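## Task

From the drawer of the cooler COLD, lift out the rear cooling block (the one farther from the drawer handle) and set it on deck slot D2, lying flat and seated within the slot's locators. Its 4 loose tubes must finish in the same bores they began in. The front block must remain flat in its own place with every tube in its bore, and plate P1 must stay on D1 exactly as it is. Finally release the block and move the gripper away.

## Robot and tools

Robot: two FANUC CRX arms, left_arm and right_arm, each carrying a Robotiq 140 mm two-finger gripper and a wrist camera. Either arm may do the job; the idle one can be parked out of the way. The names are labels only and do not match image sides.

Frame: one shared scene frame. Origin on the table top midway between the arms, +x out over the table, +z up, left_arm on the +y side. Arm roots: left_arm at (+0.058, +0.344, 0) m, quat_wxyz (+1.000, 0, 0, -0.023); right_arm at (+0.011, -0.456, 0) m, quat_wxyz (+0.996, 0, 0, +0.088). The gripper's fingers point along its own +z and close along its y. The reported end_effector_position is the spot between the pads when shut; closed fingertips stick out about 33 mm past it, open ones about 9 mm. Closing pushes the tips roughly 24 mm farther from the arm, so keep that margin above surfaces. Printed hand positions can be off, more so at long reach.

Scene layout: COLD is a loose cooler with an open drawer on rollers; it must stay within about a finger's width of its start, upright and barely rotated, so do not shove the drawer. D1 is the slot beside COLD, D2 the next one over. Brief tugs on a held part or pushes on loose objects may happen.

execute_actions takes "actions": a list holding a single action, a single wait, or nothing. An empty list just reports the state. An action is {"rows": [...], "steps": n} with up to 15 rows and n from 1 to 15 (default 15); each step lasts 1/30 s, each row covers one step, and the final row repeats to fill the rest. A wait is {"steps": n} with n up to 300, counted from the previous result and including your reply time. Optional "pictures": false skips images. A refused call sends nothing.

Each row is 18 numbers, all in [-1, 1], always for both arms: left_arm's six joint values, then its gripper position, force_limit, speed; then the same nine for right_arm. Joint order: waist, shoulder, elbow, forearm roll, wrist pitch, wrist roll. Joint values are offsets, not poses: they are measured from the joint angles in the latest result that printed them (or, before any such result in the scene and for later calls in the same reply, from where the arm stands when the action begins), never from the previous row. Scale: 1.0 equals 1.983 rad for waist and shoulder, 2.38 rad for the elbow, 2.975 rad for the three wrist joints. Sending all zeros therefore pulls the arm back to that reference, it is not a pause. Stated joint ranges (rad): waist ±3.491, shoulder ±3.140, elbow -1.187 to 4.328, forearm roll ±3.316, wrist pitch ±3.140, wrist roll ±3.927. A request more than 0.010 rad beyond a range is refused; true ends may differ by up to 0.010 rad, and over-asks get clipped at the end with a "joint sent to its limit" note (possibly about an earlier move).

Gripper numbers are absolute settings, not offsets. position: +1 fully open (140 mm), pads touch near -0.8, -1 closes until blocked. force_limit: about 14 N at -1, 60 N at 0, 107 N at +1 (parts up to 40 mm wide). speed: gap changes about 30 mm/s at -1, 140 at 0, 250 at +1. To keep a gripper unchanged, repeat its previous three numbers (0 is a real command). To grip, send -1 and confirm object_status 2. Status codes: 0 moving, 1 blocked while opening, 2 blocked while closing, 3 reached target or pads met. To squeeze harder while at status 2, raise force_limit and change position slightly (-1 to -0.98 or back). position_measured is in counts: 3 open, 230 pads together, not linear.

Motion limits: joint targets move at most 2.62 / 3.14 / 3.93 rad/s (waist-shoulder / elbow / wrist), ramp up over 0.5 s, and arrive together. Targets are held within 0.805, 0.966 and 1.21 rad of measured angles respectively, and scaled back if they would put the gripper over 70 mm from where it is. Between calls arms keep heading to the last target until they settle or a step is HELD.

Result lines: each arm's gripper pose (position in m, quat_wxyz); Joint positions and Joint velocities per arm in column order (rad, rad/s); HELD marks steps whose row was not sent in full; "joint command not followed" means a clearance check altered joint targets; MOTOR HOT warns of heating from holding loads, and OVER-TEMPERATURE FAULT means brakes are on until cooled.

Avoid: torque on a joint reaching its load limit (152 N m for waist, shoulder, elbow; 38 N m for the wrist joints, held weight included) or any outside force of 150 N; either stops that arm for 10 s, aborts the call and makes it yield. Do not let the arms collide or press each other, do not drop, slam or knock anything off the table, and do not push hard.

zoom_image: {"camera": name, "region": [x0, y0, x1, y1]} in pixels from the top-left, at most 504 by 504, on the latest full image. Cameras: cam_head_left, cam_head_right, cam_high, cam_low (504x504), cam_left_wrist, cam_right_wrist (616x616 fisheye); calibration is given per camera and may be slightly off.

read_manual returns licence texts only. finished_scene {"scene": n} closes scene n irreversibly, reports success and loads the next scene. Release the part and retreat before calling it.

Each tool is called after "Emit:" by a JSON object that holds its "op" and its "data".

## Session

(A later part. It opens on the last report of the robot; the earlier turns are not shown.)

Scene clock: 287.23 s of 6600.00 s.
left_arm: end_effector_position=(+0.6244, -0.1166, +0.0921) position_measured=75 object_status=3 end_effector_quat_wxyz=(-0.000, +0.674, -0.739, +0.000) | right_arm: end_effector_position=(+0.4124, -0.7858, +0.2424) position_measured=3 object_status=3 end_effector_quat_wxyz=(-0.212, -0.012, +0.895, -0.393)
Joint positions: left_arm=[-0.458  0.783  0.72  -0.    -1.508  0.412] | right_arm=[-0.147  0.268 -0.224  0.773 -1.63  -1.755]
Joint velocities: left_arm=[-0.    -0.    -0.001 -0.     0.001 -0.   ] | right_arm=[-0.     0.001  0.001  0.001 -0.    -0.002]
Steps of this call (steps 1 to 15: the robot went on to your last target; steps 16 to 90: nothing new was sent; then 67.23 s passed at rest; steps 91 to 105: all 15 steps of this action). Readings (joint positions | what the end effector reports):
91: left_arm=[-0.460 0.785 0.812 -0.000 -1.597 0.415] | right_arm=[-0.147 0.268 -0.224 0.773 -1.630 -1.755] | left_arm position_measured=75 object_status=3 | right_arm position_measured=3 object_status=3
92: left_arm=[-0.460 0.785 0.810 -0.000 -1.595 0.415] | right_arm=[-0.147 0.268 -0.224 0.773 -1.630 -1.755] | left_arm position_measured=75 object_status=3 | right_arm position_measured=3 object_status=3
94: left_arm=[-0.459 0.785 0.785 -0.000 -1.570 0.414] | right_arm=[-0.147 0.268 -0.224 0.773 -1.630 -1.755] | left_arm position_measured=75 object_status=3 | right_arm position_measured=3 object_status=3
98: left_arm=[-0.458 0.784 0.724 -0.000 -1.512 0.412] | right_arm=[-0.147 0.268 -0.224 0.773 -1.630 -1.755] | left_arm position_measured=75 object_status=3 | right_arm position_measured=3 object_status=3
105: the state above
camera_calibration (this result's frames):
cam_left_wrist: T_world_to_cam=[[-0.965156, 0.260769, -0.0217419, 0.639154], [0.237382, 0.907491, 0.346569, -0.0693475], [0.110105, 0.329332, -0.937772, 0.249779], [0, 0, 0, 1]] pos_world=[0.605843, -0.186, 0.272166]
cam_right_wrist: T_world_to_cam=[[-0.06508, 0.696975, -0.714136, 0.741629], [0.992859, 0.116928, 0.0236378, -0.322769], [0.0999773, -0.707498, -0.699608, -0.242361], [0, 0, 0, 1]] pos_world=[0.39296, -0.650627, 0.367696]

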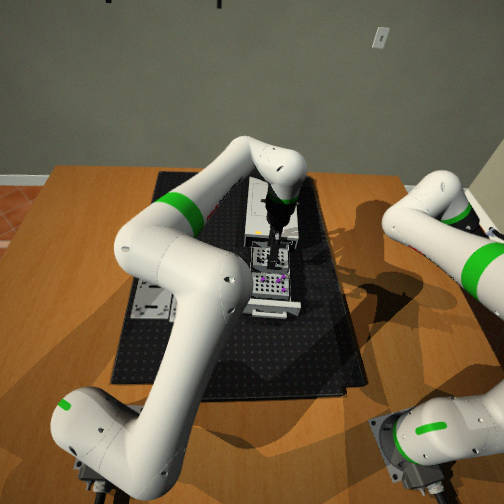

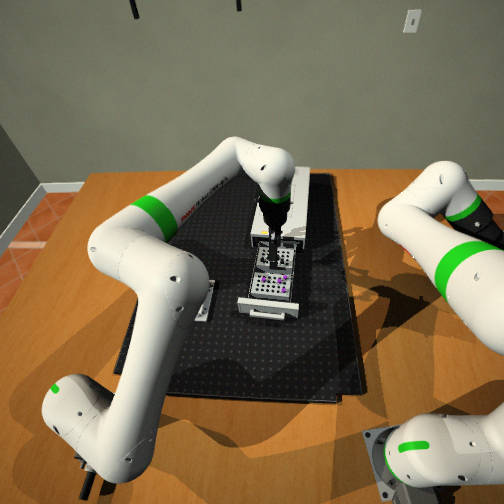

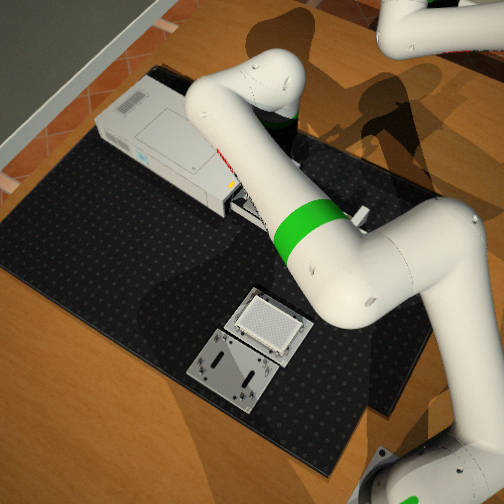

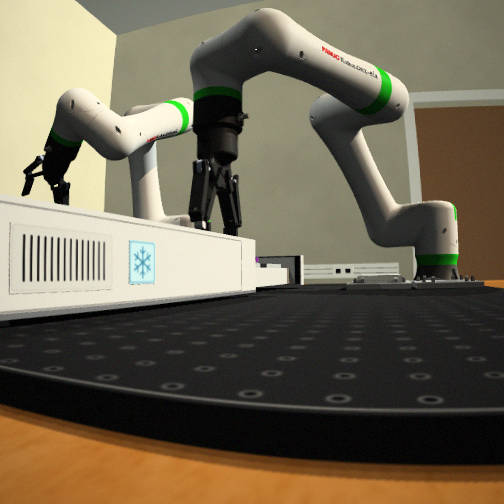

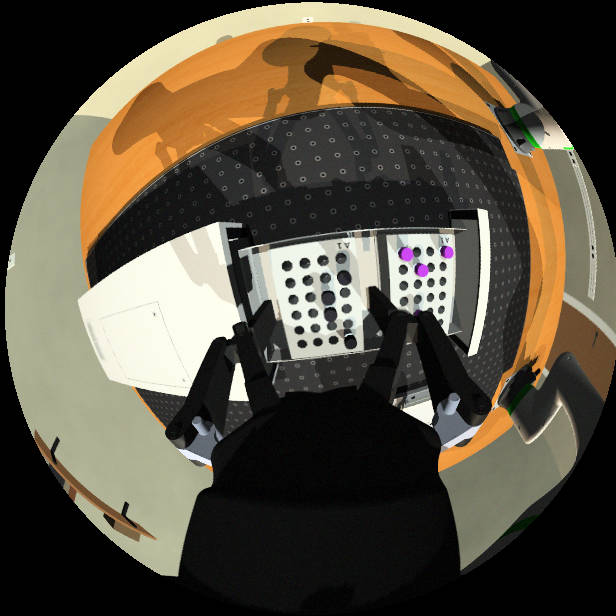

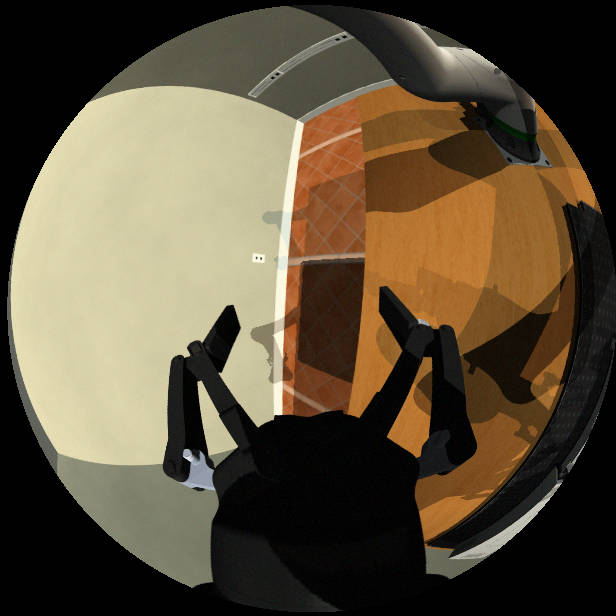

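Emit:
{"op": "execute_actions", "data": {"actions": [{"rows": [[0.00008, 0.0012, -0.0047, 0, 0.0046, -0.00005, 0.43, 0, 0, 0, 0, 0, 0, 0, 0, 1, 0, 0],[0.00008, 0.0012, -0.0047, 0, 0.0046, -0.00005, 0.43, 0, 0, 0, 0, 0, 0, 0, 0, 1, 0, 0],[0.00014, 0.0024, -0.0093, 0, 0.0091, -0.0001, 0.43, 0, 0, 0, 0, 0, 0, 0, 0, 1, 0, 0],[0.00014, 0.0024, -0.0093, 0, 0.0091, -0.0001, 0.43, 0, 0, 0, 0, 0, 0, 0, 0, 1, 0, 0],[0.0002, 0.0037, -0.014, 0, 0.0137, -0.00013, 0.43, 0, 0, 0, 0, 0, 0, 0, 0, 1, 0, 0],[0.0002, 0.0037, -0.014, 0, 0.0137, -0.00013, 0.43, 0, 0, 0, 0, 0, 0, 0, 0, 1, 0, 0],[0.00025, 0.0050, -0.01864, 0, 0.01825, -0.00017, 0.43, 0, 0, 0, 0, 0, 0, 0, 0, 1, 0, 0]], "steps": 15}]}}

Scene clock: 333.50 s of 6600.00 s.
left_arm: end_effector_position=(+0.6253, -0.1167, +0.0661) position_measured=75 object_status=3 end_effector_quat_wxyz=(-0.000, +0.674, -0.739, +0.000) | right_arm: end_effector_position=(+0.4124, -0.7858, +0.2424) position_measured=3 object_status=3 end_effector_quat_wxyz=(-0.212, -0.012, +0.895, -0.393)
Joint positions: left_arm=[-0.458  0.793  0.676 -0.    -1.454  0.411] | right_arm=[-0.147  0.268 -0.224  0.773 -1.63  -1.755]
Joint velocities: left_arm=[-0.    -0.    -0.003 -0.     0.005  0.   ] | right_arm=[-0.     0.001  0.001  0.001  0.001  0.001]
Steps of this call (steps 1 to 15: the robot went on to your last target; steps 16 to 90: nothing new was sent; then 42.77 s passed at rest; steps 91 to 105: all 15 steps of this action). Readings (joint positions | what the end effector reports):
91: left_arm=[-0.458 0.783 0.720 -0.000 -1.508 0.412] | right_arm=[-0.147 0.268 -0.224 0.773 -1.630 -1.755] | left_arm position_measured=75 object_status=3 | right_arm position_measured=3 object_status=3
92: left_arm=[-0.458 0.784 0.718 -0.000 -1.505 0.412] | right_arm=[-0.147 0.268 -0.224 0.773 -1.630 -1.755] | left_arm position_measured=75 object_status=3 | right_arm position_measured=3 object_status=3
94: left_arm=[-0.458 0.785 0.710 -0.000 -1.495 0.411] | right_arm=[-0.147 0.268 -0.224 0.773 -1.630 -1.755] | left_arm position_measured=75 object_status=3 | right_arm position_measured=3 object_status=3
98: left_arm=[-0.458 0.790 0.689 -0.000 -1.470 0.411] | right_arm=[-0.147 0.268 -0.224 0.773 -1.630 -1.755] | left_arm position_measured=75 object_status=3 | right_arm position_measured=3 object_status=3
105: the state above
camera_calibration (this result's frames):
cam_left_wrist: T_world_to_cam=[[-0.965146, 0.260799, -0.0218336, 0.639511], [0.237383, 0.9075, 0.346546, -0.06047], [0.110193, 0.329284, -0.937779, 0.225301], [0, 0, 0, 1]] pos_world=[0.60675, -0.186096, 0.246201]
cam_right_wrist: T_world_to_cam=[[-0.0650797, 0.696975, -0.714136, 0.741629], [0.992859, 0.116928, 0.0236381, -0.322769], [0.0999775, -0.707498, -0.699608, -0.242361], [0, 0, 0, 1]] pos_world=[0.39296, -0.650627, 0.367696]

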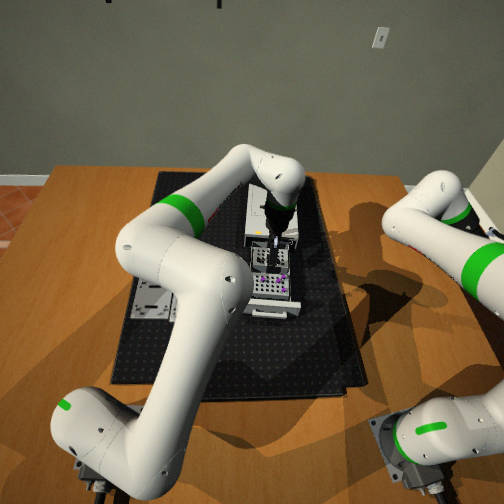

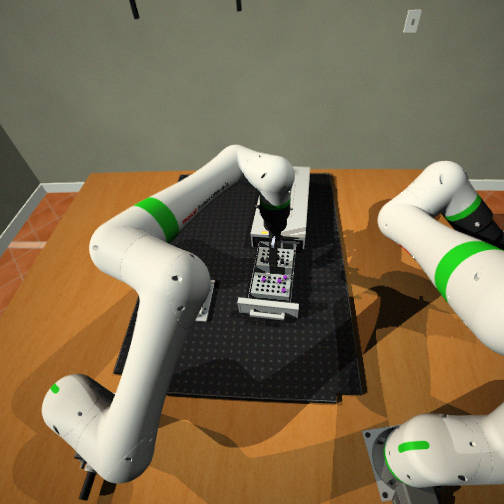

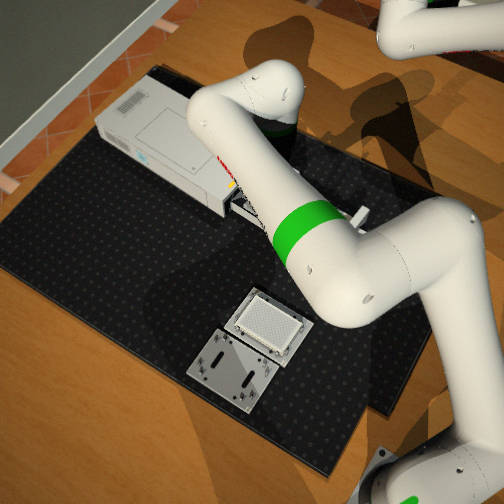

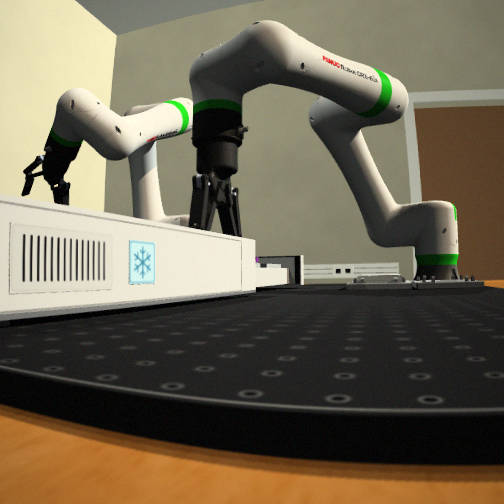

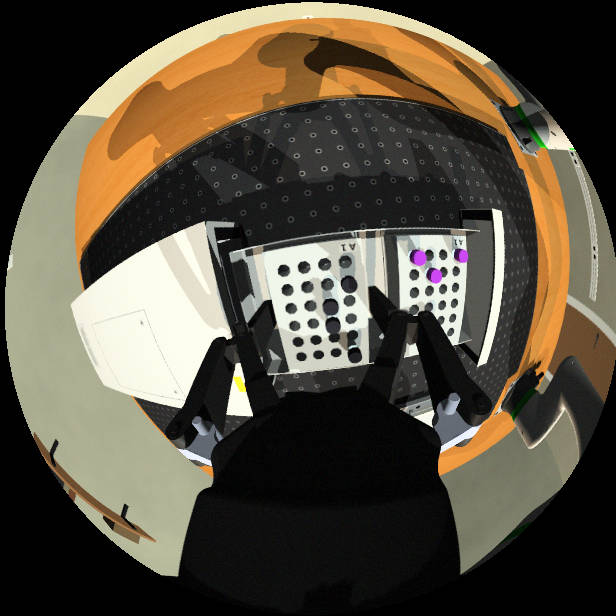

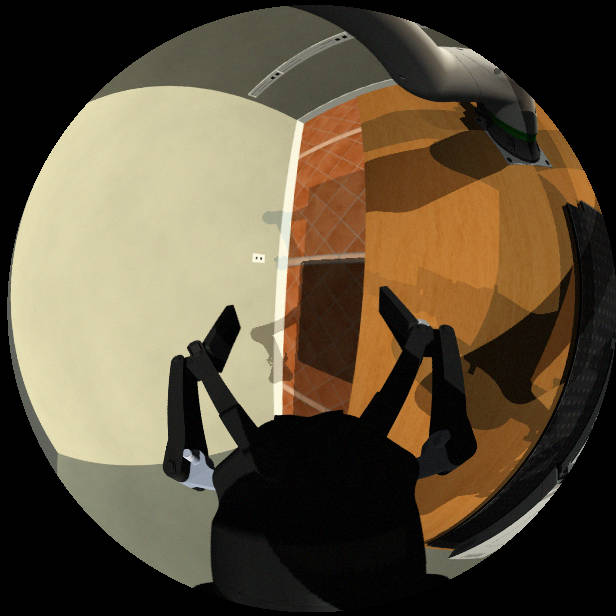

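Fingers are in the gaps. Closing the gripper slowly.

Emit:
{"op": "execute_actions", "data": {"actions": [{"rows": [[0, 0, 0, 0, 0, 0, -1, 1, -0.8, 0, 0, 0, 0, 0, 0, 1, 0, 0]], "steps": 15}], "pictures": false}}

Emit:
{"op": "execute_actions", "data": {"actions": [{"steps": 8}]}}

Scene clock: 345.73 s of 6600.00 s.
left_arm: end_effector_position=(+0.6253, -0.1166, +0.0661) position_measured=106 object_status=0 end_effector_quat_wxyz=(-0.000, +0.674, -0.739, +0.000) | right_arm: end_effector_position=(+0.4124, -0.7858, +0.2424) position_measured=3 object_status=3 end_effector_quat_wxyz=(-0.212, -0.012, +0.895, -0.393)
Joint positions: left_arm=[-0.458  0.793  0.676 -0.    -1.454  0.411] | right_arm=[-0.147  0.268 -0.224  0.773 -1.63  -1.755]
Joint velocities: left_arm=[ 0.001  0.001  0.001  0.    -0.001 -0.   ] | right_arm=[-0.     0.     0.001 -0.     0.001  0.   ]
Steps of this call (steps 1 to 15: the robot went on to your last target; steps 16 to 90: nothing new was sent; then 8.73 s passed at rest; steps 91 to 105: all 15 steps of this action). Readings (joint positions | what the end effector reports):
91: left_arm=[-0.458 0.793 0.676 -0.000 -1.454 0.411] | right_arm=[-0.147 0.268 -0.224 0.773 -1.630 -1.755] | left_arm position_measured=75 object_status=0 | right_arm position_measured=3 object_status=3
92: left_arm=[-0.458 0.793 0.676 -0.000 -1.454 0.411] | right_arm=[-0.147 0.268 -0.224 0.773 -1.630 -1.755] | left_arm position_measured=76 object_status=0 | right_arm position_measured=3 object_status=3
94: left_arm=[-0.458 0.793 0.676 -0.000 -1.454 0.411] | right_arm=[-0.147 0.268 -0.224 0.773 -1.630 -1.755] | left_arm position_measured=82 object_status=0 | right_arm position_measured=3 object_status=3
98: left_arm=[-0.458 0.793 0.676 -0.000 -1.454 0.411] | right_arm=[-0.147 0.268 -0.224 0.773 -1.630 -1.755] | left_arm position_measured=93 object_status=0 | right_arm position_measured=3 object_status=3
105: the state above

Scene clock: 346.00 s of 6600.00 s.
left_arm: end_effector_position=(+0.6253, -0.1167, +0.0661) position_measured=106 object_status=2 end_effector_quat_wxyz=(-0.000, +0.674, -0.739, +0.000) | right_arm: end_effector_position=(+0.4124, -0.7858, +0.2424) position_measured=3 object_status=3 end_effector_quat_wxyz=(-0.212, -0.012, +0.895, -0.393)
Joint positions: left_arm=[-0.458  0.793  0.676 -0.    -1.454  0.411] | right_arm=[-0.147  0.268 -0.224  0.773 -1.63  -1.755]
Joint velocities: left_arm=[-0.  0.  0.  0. -0.  0.] | right_arm=[-0.    -0.     0.002  0.    -0.002  0.   ]
Steps of this call (steps 1 to 8: the robot went on to your last target). Readings (joint positions | what the end effector reports):
1: left_arm=[-0.458 0.793 0.676 -0.000 -1.454 0.411] | right_arm=[-0.147 0.268 -0.224 0.773 -1.630 -1.755] | left_arm position_measured=106 object_status=0 | right_arm position_measured=3 object_status=3
2: left_arm=[-0.458 0.793 0.676 -0.000 -1.454 0.411] | right_arm=[-0.147 0.268 -0.224 0.773 -1.630 -1.755] | left_arm position_measured=106 object_status=0 | right_arm position_measured=3 object_status=3
4: left_arm=[-0.458 0.793 0.676 -0.000 -1.454 0.411] | right_arm=[-0.147 0.268 -0.224 0.773 -1.630 -1.755] | left_arm position_measured=106 object_status=2 | right_arm position_measured=3 object_status=3
8: the state above
camera_calibration (this result's frames):
cam_left_wrist: T_world_to_cam=[[-0.965148, 0.26079, -0.0218513, 0.639511], [0.237369, 0.907505, 0.346542, -0.0604794], [0.110205, 0.329277, -0.93778, 0.225319], [0, 0, 0, 1]] pos_world=[0.606747, -0.186085, 0.246232]
cam_right_wrist: T_world_to_cam=[[-0.0650799, 0.696975, -0.714136, 0.741629], [0.992859, 0.116928, 0.0236379, -0.322769], [0.0999775, -0.707498, -0.699608, -0.242361], [0, 0, 0, 1]] pos_world=[0.39296, -0.650627, 0.367696]

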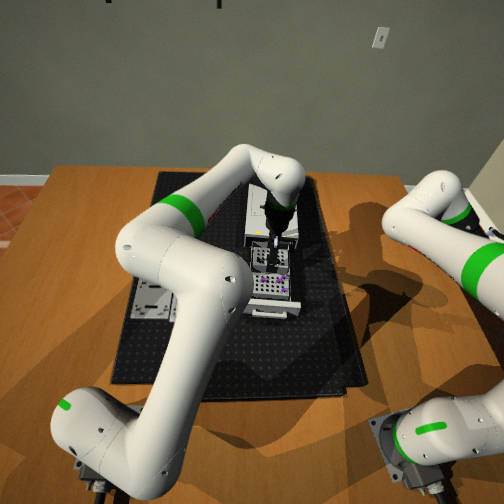

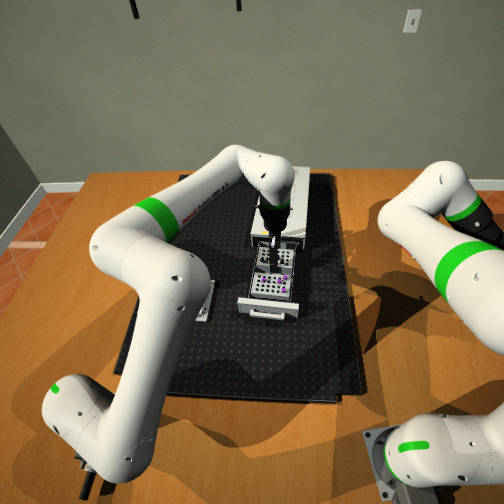

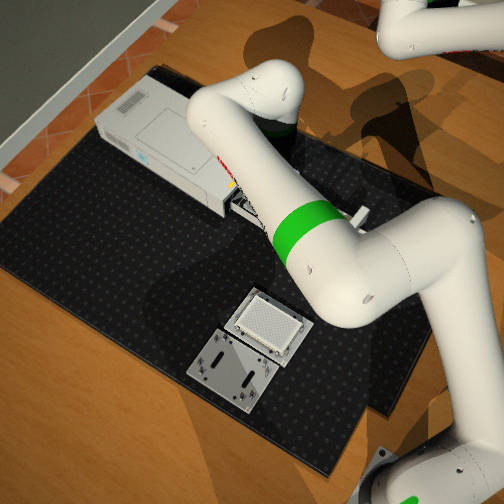

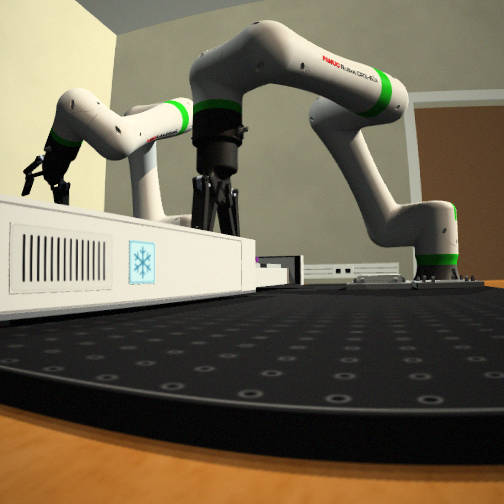

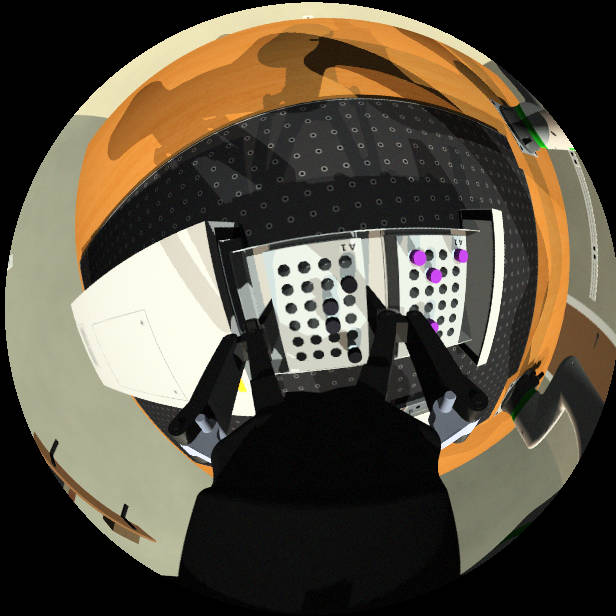

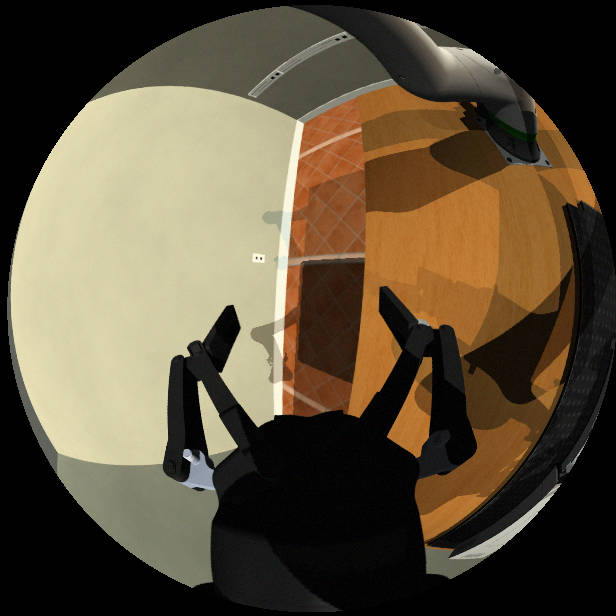

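Emit:
{"op": "execute_actions", "data": {"actions": [{"rows": [
[0, -0.00018, 0.00073, 0, -0.00070, 0, -1, 1, -0.8, 0, 0, 0, 0, 0, 0, 1, 0, 0],
[0, -0.00045, 0.00183, 0, -0.00176, 0, -1, 1, -0.8, 0, 0, 0, 0, 0, 0, 1, 0, 0],
[0, -0.00089, 0.00368, 0, -0.00354, 0, -1, 1, -0.8, 0, 0, 0, 0, 0, 0, 1, 0, 0],
[0, -0.00138, 0.00594, 0, -0.00567, 0, -1, 1, -0.8, 0, 0, 0, 0, 0, 0, 1, 0, 0],
[0, -0.00184, 0.00824, 0, -0.00782, 0, -1, 1, -0.8, 0, 0, 0, 0, 0, 0, 1, 0, 0],
[0, -0.00227, 0.01058, 0, -0.00998, 0, -1, 1, -0.8, 0, 0, 0, 0, 0, 0, 1, 0, 0],
[0, -0.00274, 0.01336, 0, -0.01251, 0, -1, 1, -0.8, 0, 0, 0, 0, 0, 0, 1, 0, 0],
[0, -0.00317, 0.01619, 0, -0.01507, 0, -1, 1, -0.8, 0, 0, 0, 0, 0, 0, 1, 0, 0],
[0, -0.00356, 0.01907, 0, -0.01763, 0, -1, 1, -0.8, 0, 0, 0, 0, 0, 0, 1, 0, 0],
[0, -0.00386, 0.02159, 0, -0.01984, 0, -1, 1, -0.8, 0, 0, 0, 0, 0, 0, 1, 0, 0],
[0, -0.00409, 0.02372, 0, -0.02170, 0, -1, 1, -0.8, 0, 0, 0, 0, 0, 0, 1, 0, 0],
[0, -0.00425, 0.02544, 0, -0.02318, 0, -1, 1, -0.8, 0, 0, 0, 0, 0, 0, 1, 0, 0],
[0, -0.00435, 0.02657, 0, -0.02416, 0, -1, 1, -0.8, 0, 0, 0, 0, 0, 0, 1, 0, 0],
[0, -0.00440, 0.02709, 0, -0.02461, 0, -1, 1, -0.8, 0, 0, 0, 0, 0, 0, 1, 0, 0]
], "steps": 15}]}}

Scene clock: 396.37 s of 6600.00 s.
left_arm: end_effector_position=(+0.6253, -0.1167, +0.0977) position_measured=106 object_status=2 end_effector_quat_wxyz=(-0.000, +0.674, -0.739, +0.000) | right_arm: end_effector_position=(+0.4124, -0.7858, +0.2424) position_measured=3 object_status=3 end_effector_quat_wxyz=(-0.212, -0.012, +0.895, -0.393)
Joint positions: left_arm=[-0.458  0.785  0.736 -0.    -1.522  0.411] | right_arm=[-0.147  0.268 -0.224  0.773 -1.63  -1.755]
Joint velocities: left_arm=[-0.    -0.008  0.094  0.    -0.102 -0.   ] | right_arm=[ 0.    -0.001 -0.     0.     0.    -0.   ]
Steps of this call (steps 1 to 15: the robot went on to your last target; steps 16 to 90: nothing new was sent; then 46.87 s passed at rest; steps 91 to 105: all 15 steps of this action). Readings (joint positions | what the end effector reports):
91: left_arm=[-0.458 0.793 0.676 -0.000 -1.454 0.411] | right_arm=[-0.147 0.268 -0.224 0.773 -1.630 -1.755] | left_arm position_measured=106 object_status=2 | right_arm position_measured=3 object_status=3
92: left_arm=[-0.458 0.793 0.677 -0.000 -1.454 0.411] | right_arm=[-0.147 0.268 -0.224 0.773 -1.630 -1.755] | left_arm position_measured=106 object_status=2 | right_arm position_measured=3 object_status=3
94: left_arm=[-0.458 0.793 0.680 -0.000 -1.458 0.411] | right_arm=[-0.147 0.268 -0.224 0.773 -1.630 -1.755] | left_arm position_measured=106 object_status=2 | right_arm position_measured=3 object_status=3
98: left_arm=[-0.458 0.789 0.697 -0.000 -1.479 0.411] | right_arm=[-0.147 0.268 -0.224 0.773 -1.630 -1.755] | left_arm position_measured=106 object_status=2 | right_arm position_measured=3 object_status=3
105: the state above
camera_calibration (this result's frames):
cam_left_wrist: T_world_to_cam=[[-0.965147, 0.260784, -0.0219813, 0.640248], [0.237323, 0.907528, 0.346513, -0.0713421], [0.110314, 0.329219, -0.937788, 0.254801], [0, 0, 0, 1]] pos_world=[0.606757, -0.186107, 0.277744]
cam_right_wrist: T_world_to_cam=[[-0.0650797, 0.696975, -0.714136, 0.741629], [0.992859, 0.116928, 0.023638, -0.322769], [0.0999774, -0.707498, -0.699608, -0.242361], [0, 0, 0, 1]] pos_world=[0.39296, -0.650627, 0.367696]

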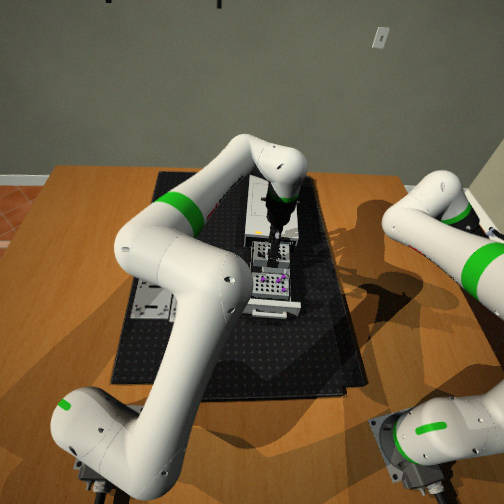

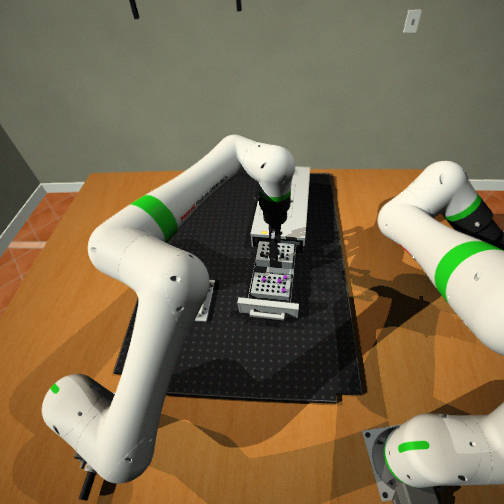

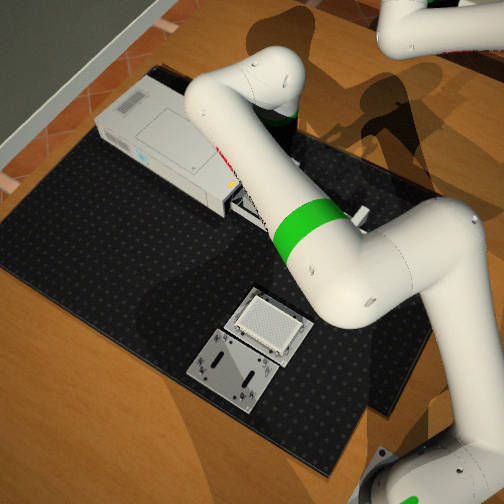

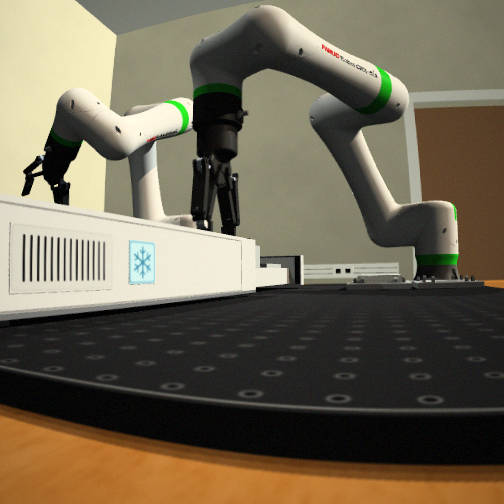

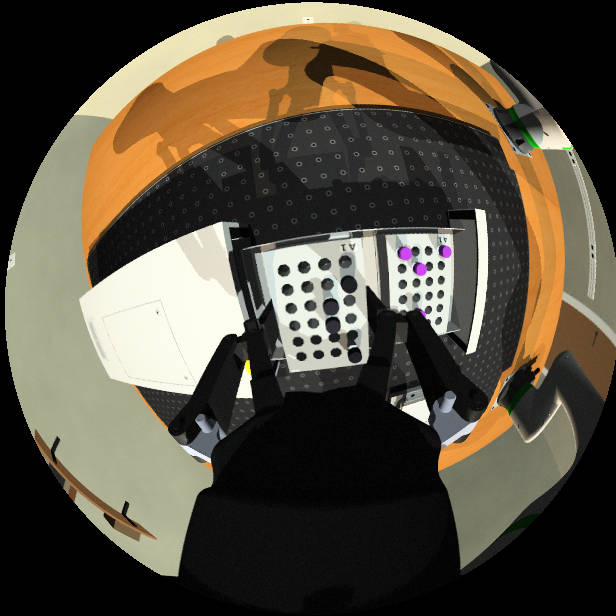

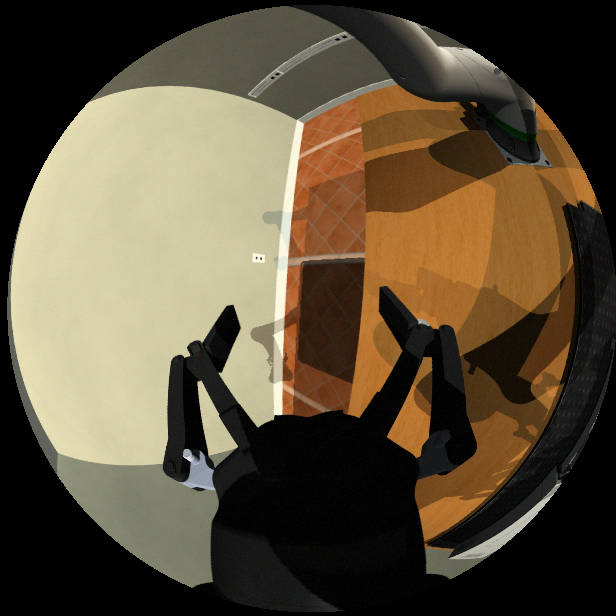

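Emit:
{"op": "execute_actions", "data": {"actions": [{"rows": [[0, 0.00392, 0.07134, 0, -0.05445, 0, -1, 1, -0.8, 0, 0, 0, 0, 0, 0, 1, 0, 0]], "steps": 13}], "pictures": false}}

Emit:
{"op": "execute_actions", "data": {"actions": [{"rows": [[0.31727, -0.23723, -0.29168, 0, 0.07522, -0.73948, -1, 1, -0.8, 0, 0, 0, 0, 0, 0, 1, 0, 0]], "steps": 15}], "pictures": false}}

Emit:
{"op": "execute_actions", "data": {"actions": [{"steps": 40}]}}

Scene clock: 456.53 s of 6600.00 s.
left_arm: end_effector_position=(+0.6253, -0.1166, +0.1645) position_measured=106 object_status=2 end_effector_quat_wxyz=(-0.000, +0.674, -0.739, -0.000) | right_arm: end_effector_position=(+0.4124, -0.7858, +0.2424) position_measured=3 object_status=3 end_effector_quat_wxyz=(-0.212, -0.012, +0.895, -0.393)
Joint positions: left_arm=[-0.458  0.793  0.905 -0.    -1.683  0.411] | right_arm=[-0.147  0.268 -0.224  0.773 -1.63  -1.755]
Joint velocities: left_arm=[-0.     0.003  0.003 -0.001 -0.004 -0.001] | right_arm=[ 0.001  0.    -0.002  0.     0.001 -0.   ]
Steps of this call (steps 1 to 15: the robot went on to your last target; steps 16 to 90: nothing new was sent; then 56.73 s passed at rest; steps 91 to 103: all 13 steps of this action). Readings (joint positions | what the end effector reports):
91: left_arm=[-0.458 0.784 0.741 -0.000 -1.527 0.411] | right_arm=[-0.147 0.268 -0.224 0.773 -1.630 -1.755] | left_arm position_measured=106 object_status=2 | right_arm position_measured=3 object_status=3
92: left_arm=[-0.458 0.784 0.743 -0.000 -1.530 0.411] | right_arm=[-0.147 0.268 -0.224 0.773 -1.630 -1.755] | left_arm position_measured=106 object_status=2 | right_arm position_measured=3 object_status=3
94: left_arm=[-0.458 0.786 0.768 -0.000 -1.554 0.411] | right_arm=[-0.147 0.268 -0.224 0.773 -1.630 -1.755] | left_arm position_measured=106 object_status=2 | right_arm position_measured=3 object_status=3
98: left_arm=[-0.458 0.790 0.873 -0.000 -1.652 0.411] | right_arm=[-0.147 0.268 -0.224 0.773 -1.630 -1.755] | left_arm position_measured=106 object_status=2 | right_arm position_measured=3 object_status=3
103: the state above

Scene clock: 457.03 s of 6600.00 s.
left_arm: end_effector_position=(+0.6646, +0.0239, +0.1748) position_measured=106 object_status=2 end_effector_quat_wxyz=(+0.000, -0.577, +0.817, +0.000) | right_arm: end_effector_position=(+0.4124, -0.7858, +0.2424) position_measured=3 object_status=3 end_effector_quat_wxyz=(-0.212, -0.012, +0.895, -0.393)
Joint positions: left_arm=[-0.25   0.637  0.676 -0.    -1.61  -0.045] | right_arm=[-0.147  0.268 -0.224  0.773 -1.63  -1.755]
Joint velocities: left_arm=[ 0.495 -0.371 -0.548  0.     0.176 -1.296] | right_arm=[ 0.001 -0.     0.     0.001 -0.    -0.001]
Steps of this call (steps 1 to 15: all 15 steps of this action). Readings (joint positions | what the end effector reports):
1: left_arm=[-0.458 0.793 0.905 -0.000 -1.683 0.411] | right_arm=[-0.147 0.268 -0.224 0.773 -1.630 -1.755] | left_arm position_measured=106 object_status=2 | right_arm position_measured=3 object_status=3
2: left_arm=[-0.457 0.792 0.905 -0.000 -1.683 0.408] | right_arm=[-0.147 0.268 -0.224 0.773 -1.630 -1.755] | left_arm position_measured=106 object_status=2 | right_arm position_measured=3 object_status=3
4: left_arm=[-0.441 0.780 0.888 -0.000 -1.678 0.376] | right_arm=[-0.147 0.268 -0.224 0.773 -1.630 -1.755] | left_arm position_measured=106 object_status=2 | right_arm position_measured=3 object_status=3
8: left_arm=[-0.369 0.727 0.808 -0.000 -1.652 0.235] | right_arm=[-0.147 0.268 -0.224 0.773 -1.630 -1.755] | left_arm position_measured=106 object_status=2 | right_arm position_measured=3 object_status=3
15: the state above

Scene clock: 458.37 s of 6600.00 s.
left_arm: end_effector_position=(+0.6269, +0.2852, +0.1696) position_measured=106 object_status=2 end_effector_quat_wxyz=(+0.000, +0.046, +0.999, +0.000) | right_arm: end_effector_position=(+0.4124, -0.7858, +0.2424) position_measured=3 object_status=3 end_effector_quat_wxyz=(-0.212, -0.012, +0.895, -0.393)
Joint positions: left_arm=[ 0.171  0.322  0.211 -0.    -1.46  -1.789] | right_arm=[-0.147  0.268 -0.224  0.773 -1.63  -1.755]
Joint velocities: left_arm=[ 0. -0. -0. -0.  0. -0.] | right_arm=[ 0.    -0.001 -0.001 -0.     0.001  0.001]
Steps of this call (steps 1 to 40: the robot went on to your last target). Readings (joint positions | what the end effector reports):
1: left_arm=[-0.233 0.624 0.657 -0.000 -1.604 -0.090] | right_arm=[-0.147 0.268 -0.224 0.773 -1.630 -1.755] | left_arm position_measured=106 object_status=2 | right_arm position_measured=3 object_status=3
2: left_arm=[-0.216 0.612 0.639 -0.000 -1.598 -0.136] | right_arm=[-0.147 0.268 -0.224 0.773 -1.630 -1.755] | left_arm position_measured=106 object_status=2 | right_arm position_measured=3 object_status=3
4: left_arm=[-0.184 0.588 0.603 -0.000 -1.586 -0.233] | right_arm=[-0.147 0.268 -0.224 0.773 -1.630 -1.755] | left_arm position_measured=106 object_status=2 | right_arm position_measured=3 object_status=3
8: left_arm=[-0.120 0.540 0.533 -0.000 -1.563 -0.446] | right_arm=[-0.147 0.268 -0.224 0.773 -1.630 -1.755] | left_arm position_measured=106 object_status=2 | right_arm position_measured=3 object_status=3
40: the state above
camera_calibration (this result's frames):
cam_left_wrist: T_world_to_cam=[[0.260663, 0.9652, -0.0210708, -0.43095], [0.907591, -0.237548, 0.346192, -0.55492], [0.329139, -0.109363, -0.937927, 0.177767], [0, 0, 0, 1]] pos_world=[0.557463, 0.303574, 0.349761]
cam_right_wrist: T_world_to_cam=[[-0.06508, 0.696975, -0.714136, 0.741629], [0.992859, 0.116928, 0.0236378, -0.322769], [0.0999774, -0.707498, -0.699608, -0.242361], [0, 0, 0, 1]] pos_world=[0.39296, -0.650627, 0.367696]

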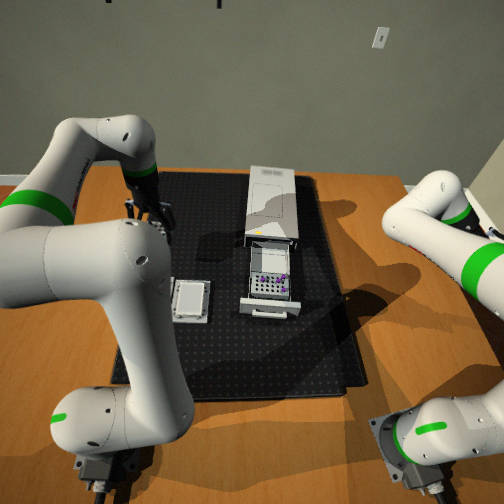

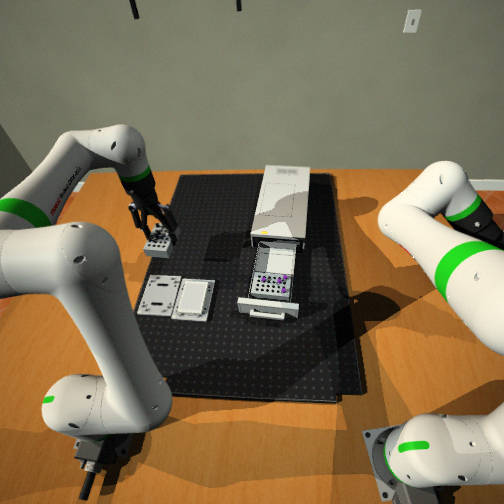

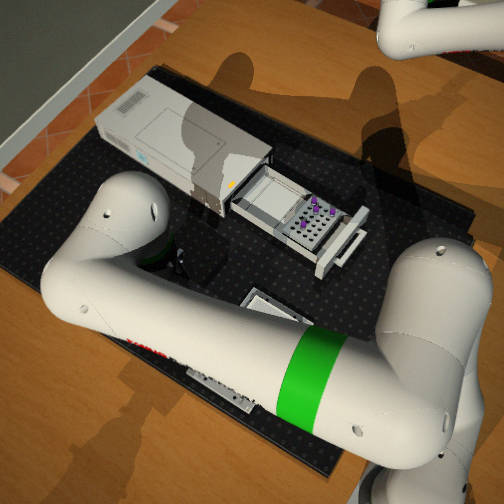

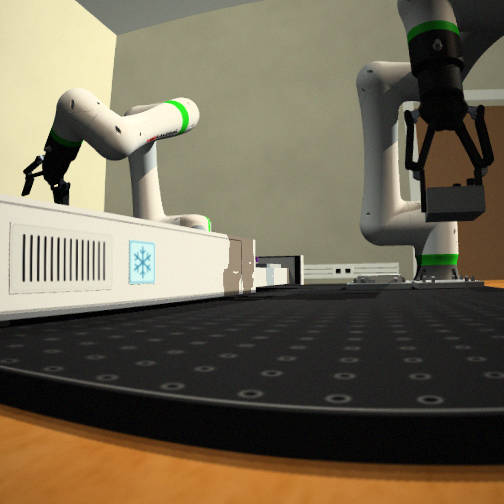

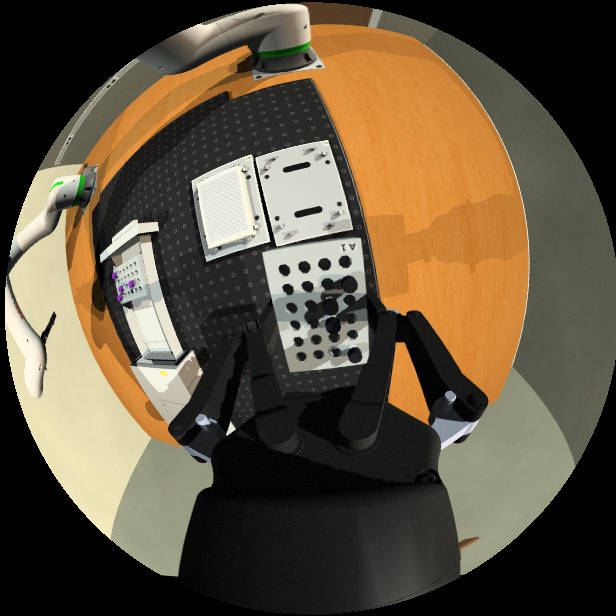

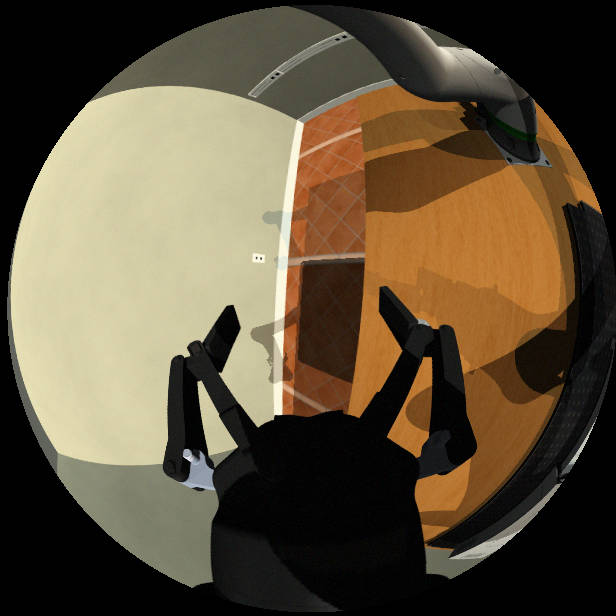

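Emit:
{"op": "zoom_image", "data": {"camera": "cam_left_wrist", "region": [245, 130, 375, 260]}}

Emit:
{"op": "zoom_image", "data": {"camera": "cam_low", "region": [395, 150, 504, 300]}}

Region (245, 130, 375, 260) of cam_left_wrist's 616x616 image, scaled by 3.877, with more detail than that image has.

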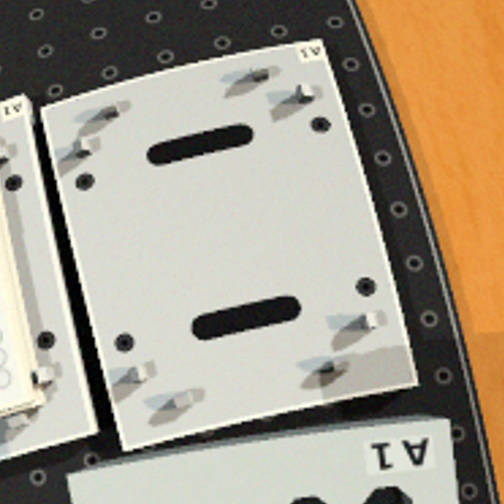

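Region (395, 150, 504, 300) of cam_low's 504x504 image, scaled by 3.360, with more detail than that image has; it fills the left 366 columns of this view, and the rest is white.

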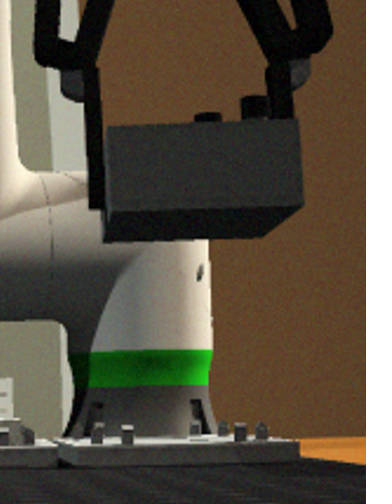

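Emit:
{"op": "execute_actions", "data": {"actions": [{"rows": [[0.0337, -0.164, -0.23792, 0, 0.08102, 0.00477, -1, 1, -0.8, 0, 0, 0, 0, 0, 0, 1, 0, 0]], "steps": 15}], "pictures": false}}

Emit:
{"op": "execute_actions", "data": {"actions": [{"steps": 18}]}}

Scene clock: 553.60 s of 6600.00 s.
left_arm: end_effector_position=(+0.5179, +0.2939, +0.1136) position_measured=106 object_status=2 end_effector_quat_wxyz=(+0.000, +0.016, +1.000, +0.000) | right_arm: end_effector_position=(+0.4124, -0.7858, +0.2424) position_measured=3 object_status=3 end_effector_quat_wxyz=(-0.212, -0.012, +0.895, -0.393)
Joint positions: left_arm=[ 0.221  0.079 -0.213 -0.    -1.279 -1.778] | right_arm=[-0.147  0.268 -0.224  0.773 -1.63  -1.755]
Joint velocities: left_arm=[ 0.125 -0.607 -1.055 -0.     0.446  0.026] | right_arm=[ 0.001 -0.001  0.    -0.001 -0.001  0.002]
Steps of this call (steps 1 to 30: the robot went on to your last target; steps 31 to 90: nothing new was sent; then 91.73 s passed at rest; steps 91 to 105: all 15 steps of this action). Readings (joint positions | what the end effector reports):
91: left_arm=[0.171 0.322 0.211 -0.000 -1.460 -1.789] | right_arm=[-0.147 0.268 -0.224 0.773 -1.630 -1.755] | left_arm position_measured=106 object_status=2 | right_arm position_measured=3 object_status=3
92: left_arm=[0.172 0.320 0.208 -0.000 -1.458 -1.789] | right_arm=[-0.147 0.268 -0.224 0.773 -1.630 -1.755] | left_arm position_measured=106 object_status=2 | right_arm position_measured=3 object_status=3
94: left_arm=[0.175 0.306 0.183 -0.000 -1.448 -1.788] | right_arm=[-0.147 0.268 -0.224 0.773 -1.630 -1.755] | left_arm position_measured=106 object_status=2 | right_arm position_measured=3 object_status=3
98: left_arm=[0.190 0.231 0.052 -0.000 -1.392 -1.785] | right_arm=[-0.147 0.268 -0.224 0.773 -1.630 -1.755] | left_arm position_measured=106 object_status=2 | right_arm position_measured=3 object_status=3
105: the state above

Scene clock: 554.20 s of 6600.00 s.
left_arm: end_effector_position=(+0.4776, +0.2936, +0.0901) position_measured=106 object_status=2 end_effector_quat_wxyz=(+0.000, +0.006, +1.000, +0.000) | right_arm: end_effector_position=(+0.4124, -0.7858, +0.2424) position_measured=3 object_status=3 end_effector_quat_wxyz=(-0.212, -0.012, +0.895, -0.393)
Joint positions: left_arm=[ 0.238 -0.003 -0.355 -0.    -1.219 -1.775] | right_arm=[-0.147  0.268 -0.224  0.773 -1.63  -1.755]
Joint velocities: left_arm=[-0.    -0.001  0.     0.    -0.001  0.   ] | right_arm=[-0.     0.     0.001  0.     0.001  0.   ]
Steps of this call (steps 1 to 18: the robot went on to your last target). Readings (joint positions | what the end effector reports):
1: left_arm=[0.225 0.059 -0.247 -0.000 -1.265 -1.777] | right_arm=[-0.147 0.268 -0.224 0.773 -1.630 -1.755] | left_arm position_measured=106 object_status=2 | right_arm position_measured=3 object_status=3
2: left_arm=[0.229 0.041 -0.279 -0.000 -1.251 -1.777] | right_arm=[-0.147 0.268 -0.224 0.773 -1.630 -1.755] | left_arm position_measured=106 object_status=2 | right_arm position_measured=3 object_status=3
4: left_arm=[0.235 0.014 -0.326 -0.000 -1.231 -1.775] | right_arm=[-0.147 0.268 -0.224 0.773 -1.630 -1.755] | left_arm position_measured=106 object_status=2 | right_arm position_measured=3 object_status=3
8: left_arm=[0.238 -0.003 -0.355 -0.000 -1.219 -1.775] | right_arm=[-0.147 0.268 -0.224 0.773 -1.630 -1.755] | left_arm position_measured=106 object_status=2 | right_arm position_measured=3 object_status=3
18: the state above
camera_calibration (this result's frames):
cam_left_wrist: T_world_to_cam=[[0.181776, 0.983114, -0.0210696, -0.369459], [0.923804, -0.163389, 0.346252, -0.419421], [0.336962, -0.0824043, -0.937905, 0.141581], [0, 0, 0, 1]] pos_world=[0.406914, 0.306359, 0.27023]
cam_right_wrist: T_world_to_cam=[[-0.0650799, 0.696975, -0.714136, 0.741629], [0.992859, 0.116928, 0.0236379, -0.322769], [0.0999775, -0.707498, -0.699608, -0.242361], [0, 0, 0, 1]] pos_world=[0.39296, -0.650626, 0.367696]

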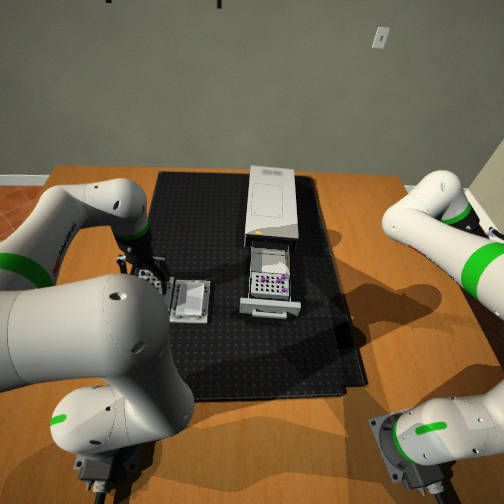

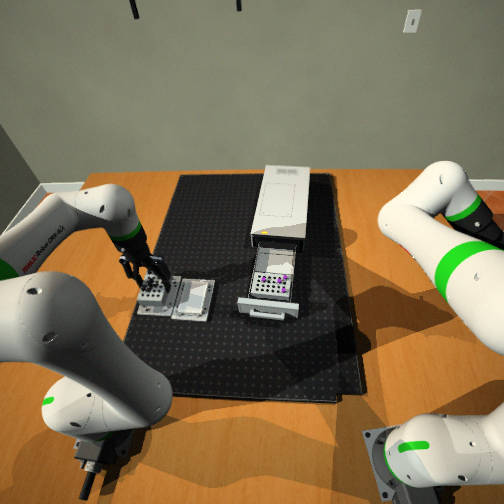

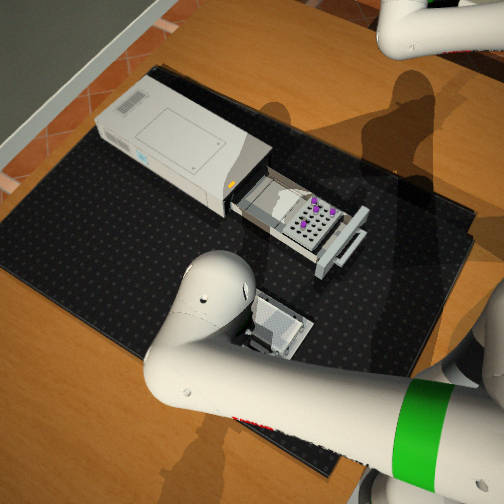

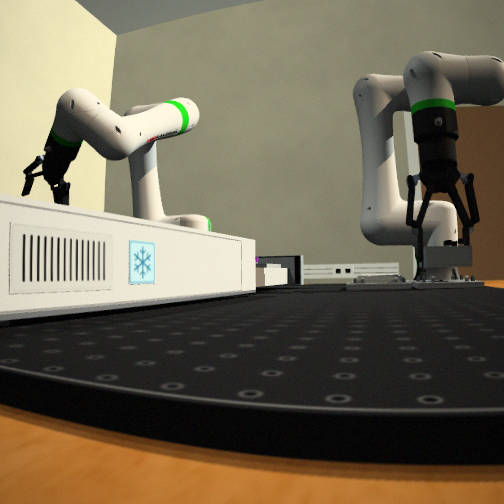

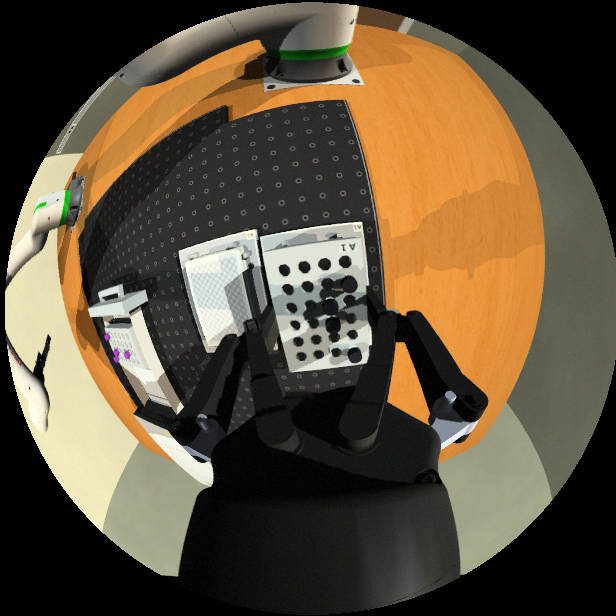

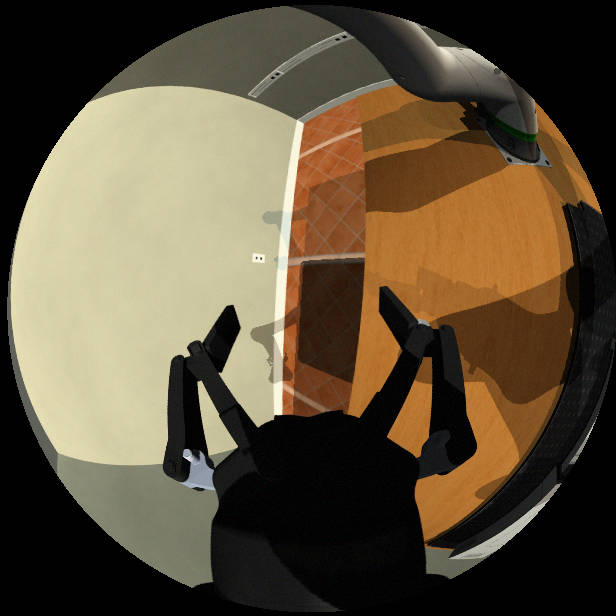

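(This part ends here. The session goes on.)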